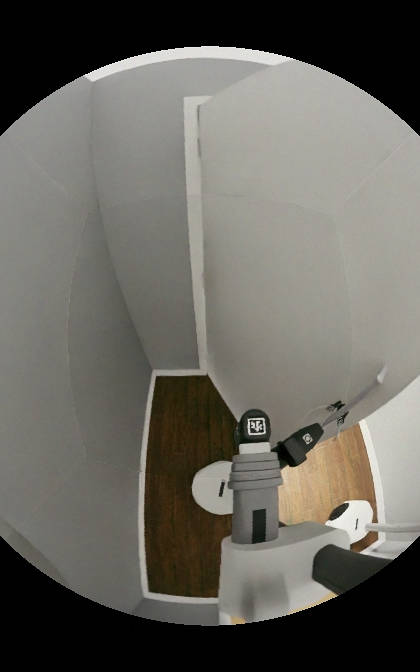

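Request:
execute_actions:
  actions:
    - {"r1":{"base":{"translate_m":-0.12},"pace":"slow"},"r2":{"base":{"translate_m":0.9}}}
  cameras: []

Request:
execute_actions:
  actions:
    - {"r1":{"base":{"strafe_m":0.22},"pace":"slow"},"r2":{"base":{"strafe_m":0.35}}}
  cameras: ["r2_head_left_camera"]

Scene clock: 239.80 s.
r1.base_odometry: x=-0.917 y=+3.085 heading=+1.334 (m, m, rad; r1's odometry frame)
r1.turned_by_wheels: +0.000 (rad since the last result)
r1.turned_by_imu: -0.002 (rad since the last result)
r1.base_tilt: forward=+0.2 right=-0.3 (deg)
r1.lidar_m: 0.60 0.93 0.63 0.57 0.61 0.80 1.02 1.14 1.35 1.03 0.41 0.37
r1.base_status: done
r1.joint_positions: lift_m=+0.950 arm_m=+0.021 wrist_yaw_rad=-0.729 wrist_pitch_rad=-0.013 wrist_roll_rad=-0.017 gripper_m=-0.029
r1.joint_status: not commanded
r1.on_its_own: wrist_yaw_rad is off since a torque_fault, until you send "end_of_arm": "enable_torque" (your -0.400 is given up)
r1.motor_effort: lift_m=+19(19) arm_m=-5(5) wrist_yaw_rad=-1(1) wrist_pitch_rad=-6(6) wrist_roll_rad=+0(0) gripper_m=-22(16) wheel_0=-3(9) wheel_1=-1(1) wheel_2=-1(8) (%)
r1.hand_pose: x=+0.3487 y=-0.2573 z=+1.1319 quat_wxyz=(+0.934, -0.010, -0.003, -0.356) (m; r1's base frame)
r1.wrist_depth_mm: 322 294 268 185 228 768 809 / 324 293 268 237 228 1281 842 / 322 294 266 238 229 1281 831 / 324 294 266 237 228 1255 750 / 324 294 267 238 228 1255 809 / 322 291 186 181 220 1308 831 / 322 213 264 176 227 1229 831
r2.base_odometry: x=-1.335 y=-3.734 heading=-1.527 (m, m, rad; r2's odometry frame)
r2.turned_by_wheels: +0.000 (rad since the last result)
r2.turned_by_imu: -0.007 (rad since the last result)
r2.base_tilt: forward=+0.3 right=-0.2 (deg)
r2.lidar_m: 0.42 3.71 0.84 0.66 0.89 1.58 1.40 0.63 0.43 0.41 0.43 0.61
r2.base_status: done
r2.joint_positions: lift_m=+0.860 arm_m=+0.003 wrist_yaw_rad=+0.000 wrist_pitch_rad=+0.023 wrist_roll_rad=-0.005 gripper_m=+0.030
r2.joint_status: not commanded
r2.motor_effort: lift_m=+19(19) arm_m=-2(2) wrist_yaw_rad=+1(0) wrist_pitch_rad=-9(9) wrist_roll_rad=+2(3) gripper_m=-16(14) wheel_0=+0(3) wheel_1=+1(5) wheel_2=+0(8) (%)
r2.hand_pose: x=+0.4622 y=-0.0874 z=+1.0316 quat_wxyz=(+1.000, -0.003, +0.011, +0.000) (m; r2's base frame)
r2.wrist_depth_mm: - - 554 559 559 564 484 / - - 559 564 564 569 488 / - - 564 564 569 574 492 / - - 569 199 574 580 496 / - - 559 186 180 580 500 / - - 189 180 176 585 508 / - - 574 - 591 597 508
pictures: none
No camera images: the call's "cameras" was empty. Leave "cameras" out to get every camera's image.

Scene clock: 243.13 s.
r1.base_odometry: x=-1.131 y=+3.136 heading=+1.334 (m, m, rad; r1's odometry frame)
r1.turned_by_wheels: +0.000 (rad since the last result)
r1.turned_by_imu: -0.001 (rad since the last result)
r1.base_tilt: forward=+0.2 right=-0.3 (deg)
r1.lidar_m: 0.76 0.60 0.41 0.37 0.37 0.52 1.04 1.05 1.50 1.68 0.35 0.33
r1.base_status: done
r1.joint_positions: lift_m=+0.950 arm_m=+0.021 wrist_yaw_rad=-0.975 wrist_pitch_rad=-0.013 wrist_roll_rad=-0.017 gripper_m=-0.029
r1.joint_status: not commanded
r1.on_its_own: wrist_yaw_rad is off since a torque_fault, until you send "end_of_arm": "enable_torque" (your -0.400 is given up)
r1.motor_effort: lift_m=+19(19) arm_m=-5(5) wrist_yaw_rad=-2(1) wrist_pitch_rad=-6(6) wrist_roll_rad=+0(0) gripper_m=-21(20) wheel_0=-6(10) wheel_1=+2(5) wheel_2=-1(2) (%)
r1.hand_pose: x=+0.2813 y=-0.2878 z=+1.1319 quat_wxyz=(+0.883, -0.011, -0.002, -0.468) (m; r1's base frame)
r1.wrist_depth_mm: 315 290 267 224 231 1430 1336 / 312 291 266 242 232 1430 1366 / 315 290 268 240 232 1430 1336 / 317 287 266 240 232 732 1366 / 317 290 266 185 231 1430 1366 / 314 290 187 183 225 1464 1336 / 312 213 265 177 230 1397 1308
r2.base_odometry: x=-0.986 y=-3.718 heading=-1.527 (m, m, rad; r2's odometry frame)
r2.turned_by_wheels: +0.000 (rad since the last result)
r2.turned_by_imu: +0.000 (rad since the last result)
r2.base_tilt: forward=+0.2 right=-0.1 (deg)
r2.lidar_m: 0.44 1.01 0.60 0.52 0.51 1.58 1.41 1.14 0.82 0.77 0.80 0.81
r2.base_status: done
r2.joint_positions: lift_m=+0.860 arm_m=+0.003 wrist_yaw_rad=+0.000 wrist_pitch_rad=+0.023 wrist_roll_rad=-0.005 gripper_m=+0.030
r2.joint_status: not commanded
r2.motor_effort: lift_m=+19(19) arm_m=-2(2) wrist_yaw_rad=+0(1) wrist_pitch_rad=-9(9) wrist_roll_rad=+2(3) gripper_m=-15(14) wheel_0=+1(9) wheel_1=+0(9) wheel_2=-1(1) (%)
r2.hand_pose: x=+0.4622 y=-0.0874 z=+1.0316 quat_wxyz=(+1.000, -0.003, +0.011, +0.000) (m; r2's base frame)
r2.wrist_depth_mm: - - - - 585 554 559 / - - - - 591 559 564 / - - - - 569 559 569 / - - - 198 554 569 569 / - - - 186 180 574 574 / - - 189 180 177 569 580 / - - - - 574 580 591
pictures: r2_head_left_camera
Images, in order (width x height): r2_head_left_camera 420x672.

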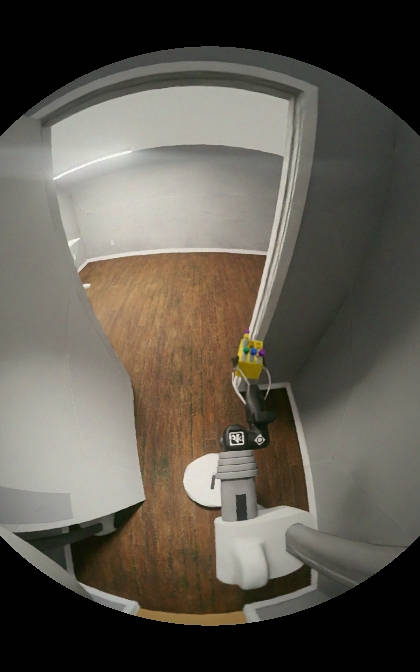

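Request:
execute_actions:
  actions:
    - {"r2":{"base":{"strafe_m":0.2}}}
  cameras: []

Request:
execute_actions:
  actions:
    - {"r2":{"base":{"translate_m":1.8}}}
  cameras: []

Request:
execute_actions:
  actions:
    - {"r2":{"base":{"rotate_rad":1.54},"pace":"slow"},"r1":{"joints":{"gripper_m":0.08}}}
  cameras: ["r2_head_camera","r2_wrist_camera"]

Scene clock: 246.00 s.
r1.base_odometry: x=-1.131 y=+3.136 heading=+1.334 (m, m, rad; r1's odometry frame)
r1.turned_by_wheels: +0.000 (rad since the last result)
r1.turned_by_imu: -0.001 (rad since the last result)
r1.base_tilt: forward=+0.2 right=-0.2 (deg)
r1.lidar_m: 0.75 0.61 0.38 0.36 0.38 0.50 1.02 1.08 1.48 1.69 0.35 0.35
r1.base_status: not commanded
r1.joint_positions: lift_m=+0.950 arm_m=+0.021 wrist_yaw_rad=-0.975 wrist_pitch_rad=-0.013 wrist_roll_rad=-0.017 gripper_m=-0.029
r1.joint_status: not commanded
r1.on_its_own: wrist_yaw_rad is off since a torque_fault, until you send "end_of_arm": "enable_torque" (your -0.400 is given up)
r1.motor_effort: lift_m=+19(19) arm_m=-5(5) wrist_yaw_rad=+0(1) wrist_pitch_rad=-6(5) wrist_roll_rad=+0(0) gripper_m=-16(16) wheel_0=-5(5) wheel_1=+2(2) wheel_2=-1(2) (%)
r1.hand_pose: x=+0.2813 y=-0.2878 z=+1.1319 quat_wxyz=(+0.883, -0.011, -0.002, -0.468) (m; r1's base frame)
r1.wrist_depth_mm: 315 291 267 224 231 1464 1366 / 314 290 266 240 231 1464 1336 / 315 290 266 241 232 1430 1336 / 314 289 265 241 231 1430 1366 / 315 289 266 185 231 1397 1336 / 314 290 186 183 224 1464 1336 / 314 212 264 177 232 1430 1366
r2.base_odometry: x=-0.786 y=-3.710 heading=-1.527 (m, m, rad; r2's odometry frame)
r2.turned_by_wheels: +0.000 (rad since the last result)
r2.turned_by_imu: +0.000 (rad since the last result)
r2.base_tilt: forward=+0.2 right=-0.1 (deg)
r2.lidar_m: 0.44 0.62 0.37 0.33 0.32 1.50 1.48 1.45 1.02 0.96 1.00 0.88
r2.base_status: done
r2.joint_positions: lift_m=+0.860 arm_m=+0.003 wrist_yaw_rad=+0.000 wrist_pitch_rad=+0.023 wrist_roll_rad=-0.005 gripper_m=+0.030
r2.joint_status: not commanded
r2.motor_effort: lift_m=+19(19) arm_m=-2(2) wrist_yaw_rad=+0(3) wrist_pitch_rad=-10(9) wrist_roll_rad=+2(3) gripper_m=-16(16) wheel_0=+0(10) wheel_1=-1(8) wheel_2=-1(1) (%)
r2.hand_pose: x=+0.4622 y=-0.0874 z=+1.0316 quat_wxyz=(+1.000, -0.003, +0.011, +0.000) (m; r2's base frame)
r2.wrist_depth_mm: - - - - - - 544 / - - - - - - 549 / - - - - - - 554 / - - - 198 - - 559 / - - - 186 180 - 564 / - - 189 180 176 609 569 / - - - - - 1921 574
pictures: none
No camera images: the call's "cameras" was empty. Leave "cameras" out to get every camera's image.

Scene clock: 253.47 s.
r1.base_odometry: x=-1.131 y=+3.136 heading=+1.334 (m, m, rad; r1's odometry frame)
r1.turned_by_wheels: +0.000 (rad since the last result)
r1.turned_by_imu: -0.002 (rad since the last result)
r1.base_tilt: forward=+0.2 right=-0.3 (deg)
r1.lidar_m: 0.75 0.59 0.40 0.37 0.38 0.51 1.04 1.05 1.49 1.68 0.33 0.32
r1.base_status: not commanded
r1.joint_positions: lift_m=+0.950 arm_m=+0.021 wrist_yaw_rad=-0.975 wrist_pitch_rad=-0.013 wrist_roll_rad=-0.017 gripper_m=-0.029
r1.joint_status: not commanded
r1.on_its_own: wrist_yaw_rad is off since a torque_fault, until you send "end_of_arm": "enable_torque" (your -0.400 is given up)
r1.motor_effort: lift_m=+19(19) arm_m=-5(5) wrist_yaw_rad=-1(1) wrist_pitch_rad=-6(7) wrist_roll_rad=+0(0) gripper_m=-15(18) wheel_0=-5(5) wheel_1=+2(2) wheel_2=-1(2) (%)
r1.hand_pose: x=+0.2813 y=-0.2878 z=+1.1319 quat_wxyz=(+0.883, -0.011, -0.002, -0.468) (m; r1's base frame)
r1.wrist_depth_mm: 315 291 267 224 230 1464 1366 / 312 289 266 240 232 1464 1336 / 315 291 267 241 232 1464 1336 / 315 290 267 241 231 1430 1336 / 317 289 266 185 232 1499 1336 / 314 287 187 182 225 1464 1336 / 315 212 264 177 231 1430 1336
r2.base_odometry: x=-0.707 y=-5.508 heading=-1.528 (m, m, rad; r2's odometry frame)
r2.turned_by_wheels: +0.000 (rad since the last result)
r2.turned_by_imu: -0.014 (rad since the last result)
r2.base_tilt: forward=+0.1 right=+0.0 (deg)
r2.lidar_m: 0.44 2.30 2.12 1.99 1.33 1.07 1.62 0.95 1.20 1.96 2.02 2.36
r2.base_status: done
r2.joint_positions: lift_m=+0.860 arm_m=+0.003 wrist_yaw_rad=+0.000 wrist_pitch_rad=+0.023 wrist_roll_rad=-0.005 gripper_m=+0.030
r2.joint_status: not commanded
r2.motor_effort: lift_m=+19(18) arm_m=-2(2) wrist_yaw_rad=+0(2) wrist_pitch_rad=-9(9) wrist_roll_rad=+2(3) gripper_m=-16(15) wheel_0=-2(4) wheel_1=-1(5) wheel_2=+0(10) (%)
r2.hand_pose: x=+0.4622 y=-0.0874 z=+1.0316 quat_wxyz=(+1.000, -0.003, +0.011, +0.000) (m; r2's base frame)
r2.wrist_depth_mm: 1921 1921 1983 1983 1983 - - / 1921 1921 1921 - - - - / 1921 1983 - - - - - / 1921 - - 199 - - - / - - - 186 180 - - / - - 188 180 176 - - / - - - - - - -
pictures: none
No camera images: the call's "cameras" was empty. Leave "cameras" out to get every camera's image.

Scene clock: 256.30 s.
r1.base_odometry: x=-1.131 y=+3.136 heading=+1.334 (m, m, rad; r1's odometry frame)
r1.turned_by_wheels: +0.000 (rad since the last result)
r1.turned_by_imu: -0.001 (rad since the last result)
r1.base_tilt: forward=+0.2 right=-0.3 (deg)
r1.lidar_m: 0.79 0.60 0.40 0.37 0.38 0.52 1.04 1.07 1.52 1.68 0.37 0.46
r1.base_status: not commanded
r1.joint_positions: lift_m=+0.950 arm_m=+0.021 wrist_yaw_rad=-0.897 wrist_pitch_rad=-0.013 wrist_roll_rad=-0.017 gripper_m=+0.080
r1.joint_status: all done
r1.on_its_own: wrist_yaw_rad is off since a torque_fault, until you send "end_of_arm": "enable_torque" (your -0.400 is given up)
r1.motor_effort: lift_m=+19(19) arm_m=-5(5) wrist_yaw_rad=-3(1) wrist_pitch_rad=-6(5) wrist_roll_rad=+0(0) gripper_m=+1(16) wheel_0=-4(6) wheel_1=+2(2) wheel_2=-1(1) (%)
r1.hand_pose: x=+0.3036 y=-0.2799 z=+1.1319 quat_wxyz=(+0.901, -0.011, -0.002, -0.433) (m; r1's base frame)
r1.wrist_depth_mm: 373 340 307 281 253 249 1281 / 373 342 307 282 255 249 1336 / 373 338 304 282 255 246 1336 / 375 338 307 281 254 244 1308 / 375 336 306 282 254 245 1336 / 375 338 217 281 196 245 1308 / 375 325 307 158 253 241 1336
r2.base_odometry: x=-0.707 y=-5.508 heading=+0.012 (m, m, rad; r2's odometry frame)
r2.turned_by_wheels: +1.540 (rad since the last result)
r2.turned_by_imu: +1.572 (rad since the last result)
r2.base_tilt: forward=+0.1 right=-0.2 (deg)
r2.lidar_m: 0.42 1.32 1.05 1.51 0.95 1.21 1.97 2.00 2.34 2.23 2.29 2.11
r2.base_status: done
r2.joint_positions: lift_m=+0.860 arm_m=+0.003 wrist_yaw_rad=+0.000 wrist_pitch_rad=+0.023 wrist_roll_rad=-0.005 gripper_m=+0.030
r2.joint_status: not commanded
r2.motor_effort: lift_m=+19(19) arm_m=-2(2) wrist_yaw_rad=+0(0) wrist_pitch_rad=-10(9) wrist_roll_rad=+2(2) gripper_m=-16(18) wheel_0=+0(7) wheel_1=-1(6) wheel_2=-2(5) (%)
r2.hand_pose: x=+0.4622 y=-0.0874 z=+1.0316 quat_wxyz=(+1.000, -0.003, +0.011, +0.000) (m; r2's base frame)
r2.wrist_depth_mm: 1499 - - - - - - / 1464 - - - - - - / 1499 - - - - - - / 1430 - - 198 - - - / 1430 - - 186 180 - - / 1430 1921 189 180 176 - - / 1397 1863 - - - - -
pictures: r2_head_camera, r2_wrist_camera
Images, in order (width x height): r2_head_camera 420x560, r2_wrist_camera 616x392.

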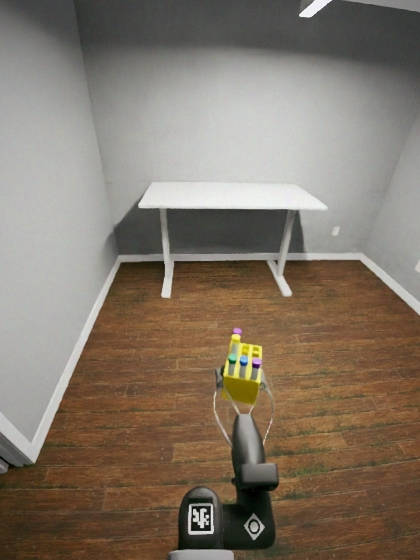

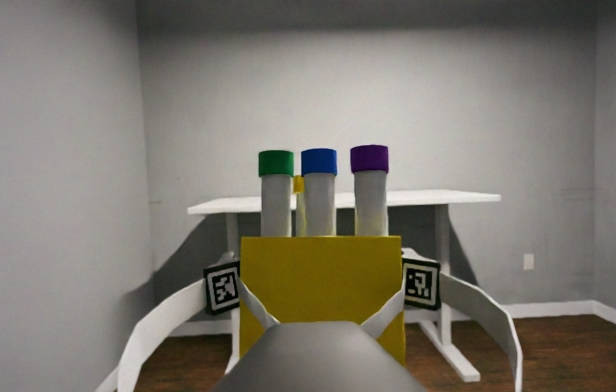

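Request:
execute_actions:
  actions:
    - {"r2":{"base":{"translate_m":1.4},"joints":{"lift_m":1.02}},"r1":{"base":{"strafe_m":0.1}}}
  cameras: ["r2_head_camera","r1_head_left_camera"]

Request:
execute_actions:
  actions:
    - {"r2":{"joints":{"arm_m":0.35}}}
  cameras: ["r2_head_camera"]

Request:
execute_actions:
  actions:
    - {"r2":{"joints":{"lift_m":0.9},"pace":"slow"}}
  cameras: ["r2_head_camera","r2_wrist_camera"]

Scene clock: 263.73 s.
r1.base_odometry: x=-1.228 y=+3.160 heading=+1.334 (m, m, rad; r1's odometry frame)
r1.turned_by_wheels: +0.000 (rad since the last result)
r1.turned_by_imu: -0.003 (rad since the last result)
r1.base_tilt: forward=+0.2 right=-0.3 (deg)
r1.lidar_m: 0.86 0.46 0.28 0.26 0.27 0.36 0.88 1.06 1.53 1.78 0.35 0.46
r1.base_status: done
r1.joint_positions: lift_m=+0.950 arm_m=+0.021 wrist_yaw_rad=-0.961 wrist_pitch_rad=-0.013 wrist_roll_rad=-0.017 gripper_m=+0.080
r1.joint_status: not commanded
r1.on_its_own: wrist_yaw_rad is off since a torque_fault, until you send "end_of_arm": "enable_torque" (your -0.400 is given up)
r1.motor_effort: lift_m=+19(19) arm_m=-5(5) wrist_yaw_rad=-2(1) wrist_pitch_rad=-6(6) wrist_roll_rad=+0(0) gripper_m=-1(4) wheel_0=-2(14) wheel_1=-1(10) wheel_2=-2(1) (%)
r1.hand_pose: x=+0.2852 y=-0.2866 z=+1.1319 quat_wxyz=(+0.887, -0.011, -0.002, -0.462) (m; r1's base frame)
r1.wrist_depth_mm: 394 351 314 285 253 248 1397 / 392 351 314 285 255 244 1464 / 394 347 312 285 255 246 1464 / 394 349 314 285 254 245 1464 / 397 349 312 285 254 245 1430 / 392 351 218 285 195 245 1430 / 392 336 312 154 255 239 1430
r2.base_odometry: x=+0.692 y=-5.491 heading=+0.012 (m, m, rad; r2's odometry frame)
r2.turned_by_wheels: +0.000 (rad since the last result)
r2.turned_by_imu: -0.011 (rad since the last result)
r2.base_tilt: forward=+0.2 right=-0.2 (deg)
r2.lidar_m: 0.42 0.60 0.99 0.93 0.96 2.06 3.21 3.26 2.27 2.14 0.87 0.63
r2.base_status: done
r2.joint_positions: lift_m=+1.020 arm_m=+0.003 wrist_yaw_rad=+0.000 wrist_pitch_rad=+0.023 wrist_roll_rad=-0.005 gripper_m=+0.030
r2.joint_status: all done
r2.motor_effort: lift_m=+21(23) arm_m=-2(2) wrist_yaw_rad=-2(1) wrist_pitch_rad=-9(9) wrist_roll_rad=+3(3) gripper_m=-17(16) wheel_0=+0(4) wheel_1=+0(6) wheel_2=+0(9) (%)
r2.hand_pose: x=+0.4622 y=-0.0874 z=+1.1914 quat_wxyz=(+1.000, -0.003, +0.011, +0.000) (m; r2's base frame)
r2.wrist_depth_mm: 1078 1078 1098 1138 1138 1138 1138 / 1078 1098 1098 1118 1138 1160 1160 / 1098 1118 1118 1138 1138 1160 1160 / 1118 1118 1118 199 1160 1182 1182 / 1118 1138 1138 186 180 1182 1182 / 1118 854 188 180 176 676 768 / 621 569 591 - 564 559 554
pictures: r1_head_left_camera, r2_head_camera
Images, in order (width x height): r1_head_left_camera 420x672, r2_head_camera 420x560.

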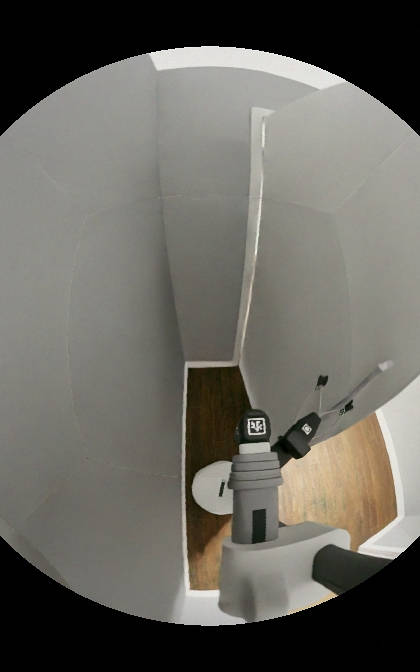

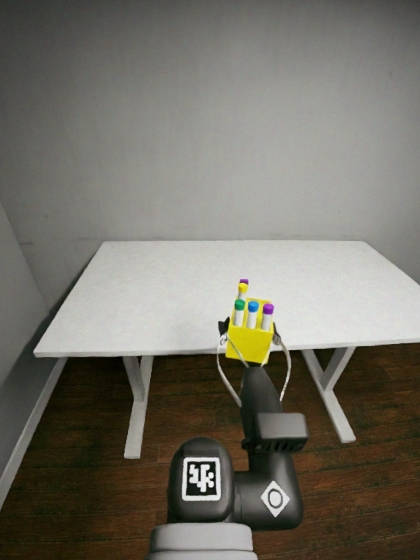

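Scene clock: 265.87 s.
r1.base_odometry: x=-1.228 y=+3.160 heading=+1.334 (m, m, rad; r1's odometry frame)
r1.turned_by_wheels: +0.000 (rad since the last result)
r1.turned_by_imu: -0.001 (rad since the last result)
r1.base_tilt: forward=+0.2 right=-0.2 (deg)
r1.lidar_m: 0.86 0.45 0.29 0.26 0.28 0.38 0.90 1.08 1.52 1.79 0.35 0.45
r1.base_status: not commanded
r1.joint_positions: lift_m=+0.950 arm_m=+0.021 wrist_yaw_rad=-0.961 wrist_pitch_rad=-0.013 wrist_roll_rad=-0.017 gripper_m=+0.080
r1.joint_status: not commanded
r1.on_its_own: wrist_yaw_rad is off since a torque_fault, until you send "end_of_arm": "enable_torque" (your -0.400 is given up)
r1.motor_effort: lift_m=+19(19) arm_m=-5(5) wrist_yaw_rad=-1(1) wrist_pitch_rad=-6(5) wrist_roll_rad=+0(1) gripper_m=-6(1) wheel_0=-2(2) wheel_1=-1(1) wheel_2=-1(2) (%)
r1.hand_pose: x=+0.2852 y=-0.2866 z=+1.1319 quat_wxyz=(+0.887, -0.011, -0.002, -0.462) (m; r1's base frame)
r1.wrist_depth_mm: 394 351 315 283 252 247 1397 / 392 347 314 286 254 245 1464 / 394 349 314 283 254 244 1430 / 397 349 312 285 254 246 1397 / 392 349 312 285 254 245 1430 / 389 349 216 283 195 245 1397 / 392 334 315 155 255 238 1464
r2.base_odometry: x=+0.692 y=-5.491 heading=+0.012 (m, m, rad; r2's odometry frame)
r2.turned_by_wheels: +0.000 (rad since the last result)
r2.turned_by_imu: -0.001 (rad since the last result)
r2.base_tilt: forward=+0.2 right=+0.0 (deg)
r2.lidar_m: 0.57 0.60 1.00 0.93 0.97 2.06 3.23 3.27 2.29 2.15 0.88 0.61
r2.base_status: not commanded
r2.joint_positions: lift_m=+1.020 arm_m=+0.349 wrist_yaw_rad=+0.000 wrist_pitch_rad=+0.023 wrist_roll_rad=-0.005 gripper_m=+0.030
r2.joint_status: all done
r2.motor_effort: lift_m=+21(21) arm_m=+5(9) wrist_yaw_rad=+0(1) wrist_pitch_rad=-9(9) wrist_roll_rad=+2(3) gripper_m=-14(16) wheel_0=+0(1) wheel_1=+0(0) wheel_2=+0(0) (%)
r2.hand_pose: x=+0.8085 y=-0.0874 z=+1.1914 quat_wxyz=(+1.000, -0.003, +0.011, +0.000) (m; r2's base frame)
r2.wrist_depth_mm: 759 759 768 788 788 798 809 / 759 759 778 788 798 809 820 / 768 778 778 788 798 809 831 / 768 778 788 198 809 831 831 / 778 788 788 186 180 831 842 / 798 798 189 180 176 676 759 / 615 564 591 - 564 554 554
pictures: r2_head_camera
Images, in order (width x height): r2_head_camera 420x560.

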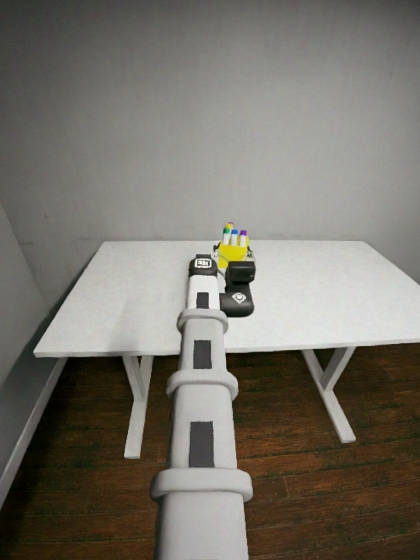

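Scene clock: 267.70 s.
r1.base_odometry: x=-1.228 y=+3.160 heading=+1.334 (m, m, rad; r1's odometry frame)
r1.turned_by_wheels: +0.000 (rad since the last result)
r1.turned_by_imu: -0.001 (rad since the last result)
r1.base_tilt: forward=+0.2 right=-0.3 (deg)
r1.lidar_m: 0.88 0.44 0.30 0.26 0.28 0.37 0.89 1.06 1.51 1.78 0.35 0.47
r1.base_status: not commanded
r1.joint_positions: lift_m=+0.950 arm_m=+0.021 wrist_yaw_rad=-0.961 wrist_pitch_rad=-0.013 wrist_roll_rad=-0.017 gripper_m=+0.080
r1.joint_status: not commanded
r1.on_its_own: wrist_yaw_rad is off since a torque_fault, until you send "end_of_arm": "enable_torque" (your -0.400 is given up)
r1.motor_effort: lift_m=+19(19) arm_m=-5(5) wrist_yaw_rad=-1(1) wrist_pitch_rad=-4(6) wrist_roll_rad=+0(0) gripper_m=-4(0) wheel_0=-2(2) wheel_1=-1(1) wheel_2=-1(2) (%)
r1.hand_pose: x=+0.2852 y=-0.2866 z=+1.1319 quat_wxyz=(+0.887, -0.011, -0.002, -0.462) (m; r1's base frame)
r1.wrist_depth_mm: 394 351 314 286 252 248 1430 / 394 351 314 283 254 245 1430 / 394 351 312 285 255 246 1464 / 394 351 312 283 254 245 1430 / 392 351 312 285 254 246 1430 / 392 349 218 283 195 245 1430 / 392 336 314 154 253 238 1430
r2.base_odometry: x=+0.692 y=-5.491 heading=+0.012 (m, m, rad; r2's odometry frame)
r2.turned_by_wheels: +0.000 (rad since the last result)
r2.turned_by_imu: -0.001 (rad since the last result)
r2.base_tilt: forward=+0.2 right=-0.2 (deg)
r2.lidar_m: 0.56 0.60 1.00 0.94 0.97 2.05 3.22 3.26 2.27 2.16 0.87 0.62
r2.base_status: not commanded
r2.joint_positions: lift_m=+0.900 arm_m=+0.349 wrist_yaw_rad=+0.000 wrist_pitch_rad=+0.023 wrist_roll_rad=-0.005 gripper_m=+0.030
r2.joint_status: all done
r2.motor_effort: lift_m=+16(19) arm_m=+5(5) wrist_yaw_rad=+1(0) wrist_pitch_rad=-9(8) wrist_roll_rad=+2(3) gripper_m=-12(13) wheel_0=-1(1) wheel_1=+0(0) wheel_2=+0(0) (%)
r2.hand_pose: x=+0.8085 y=-0.0874 z=+1.0719 quat_wxyz=(+1.000, -0.003, +0.011, +0.000) (m; r2's base frame)
r2.wrist_depth_mm: 759 768 768 778 788 798 809 / 759 768 788 798 798 809 820 / 768 768 788 798 809 809 820 / 778 788 798 198 809 820 842 / 788 788 798 186 180 778 741 / 535 517 189 180 176 402 455 / 368 340 353 - 340 334 330
pictures: r2_head_camera, r2_wrist_camera
Images, in order (width x height): r2_head_camera 420x560, r2_wrist_camera 616x392.

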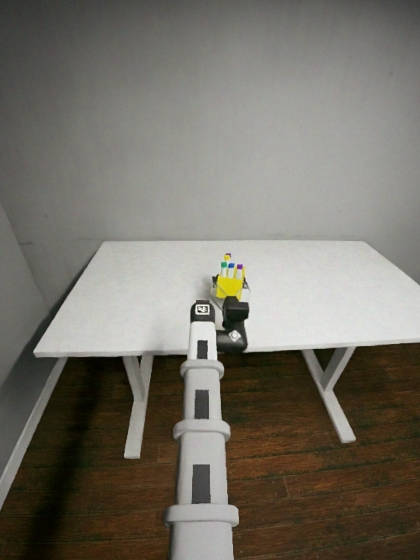

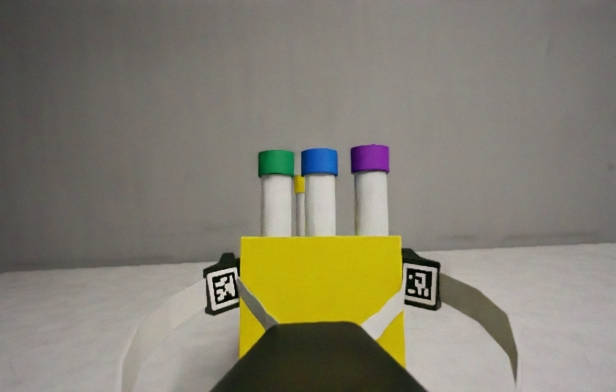

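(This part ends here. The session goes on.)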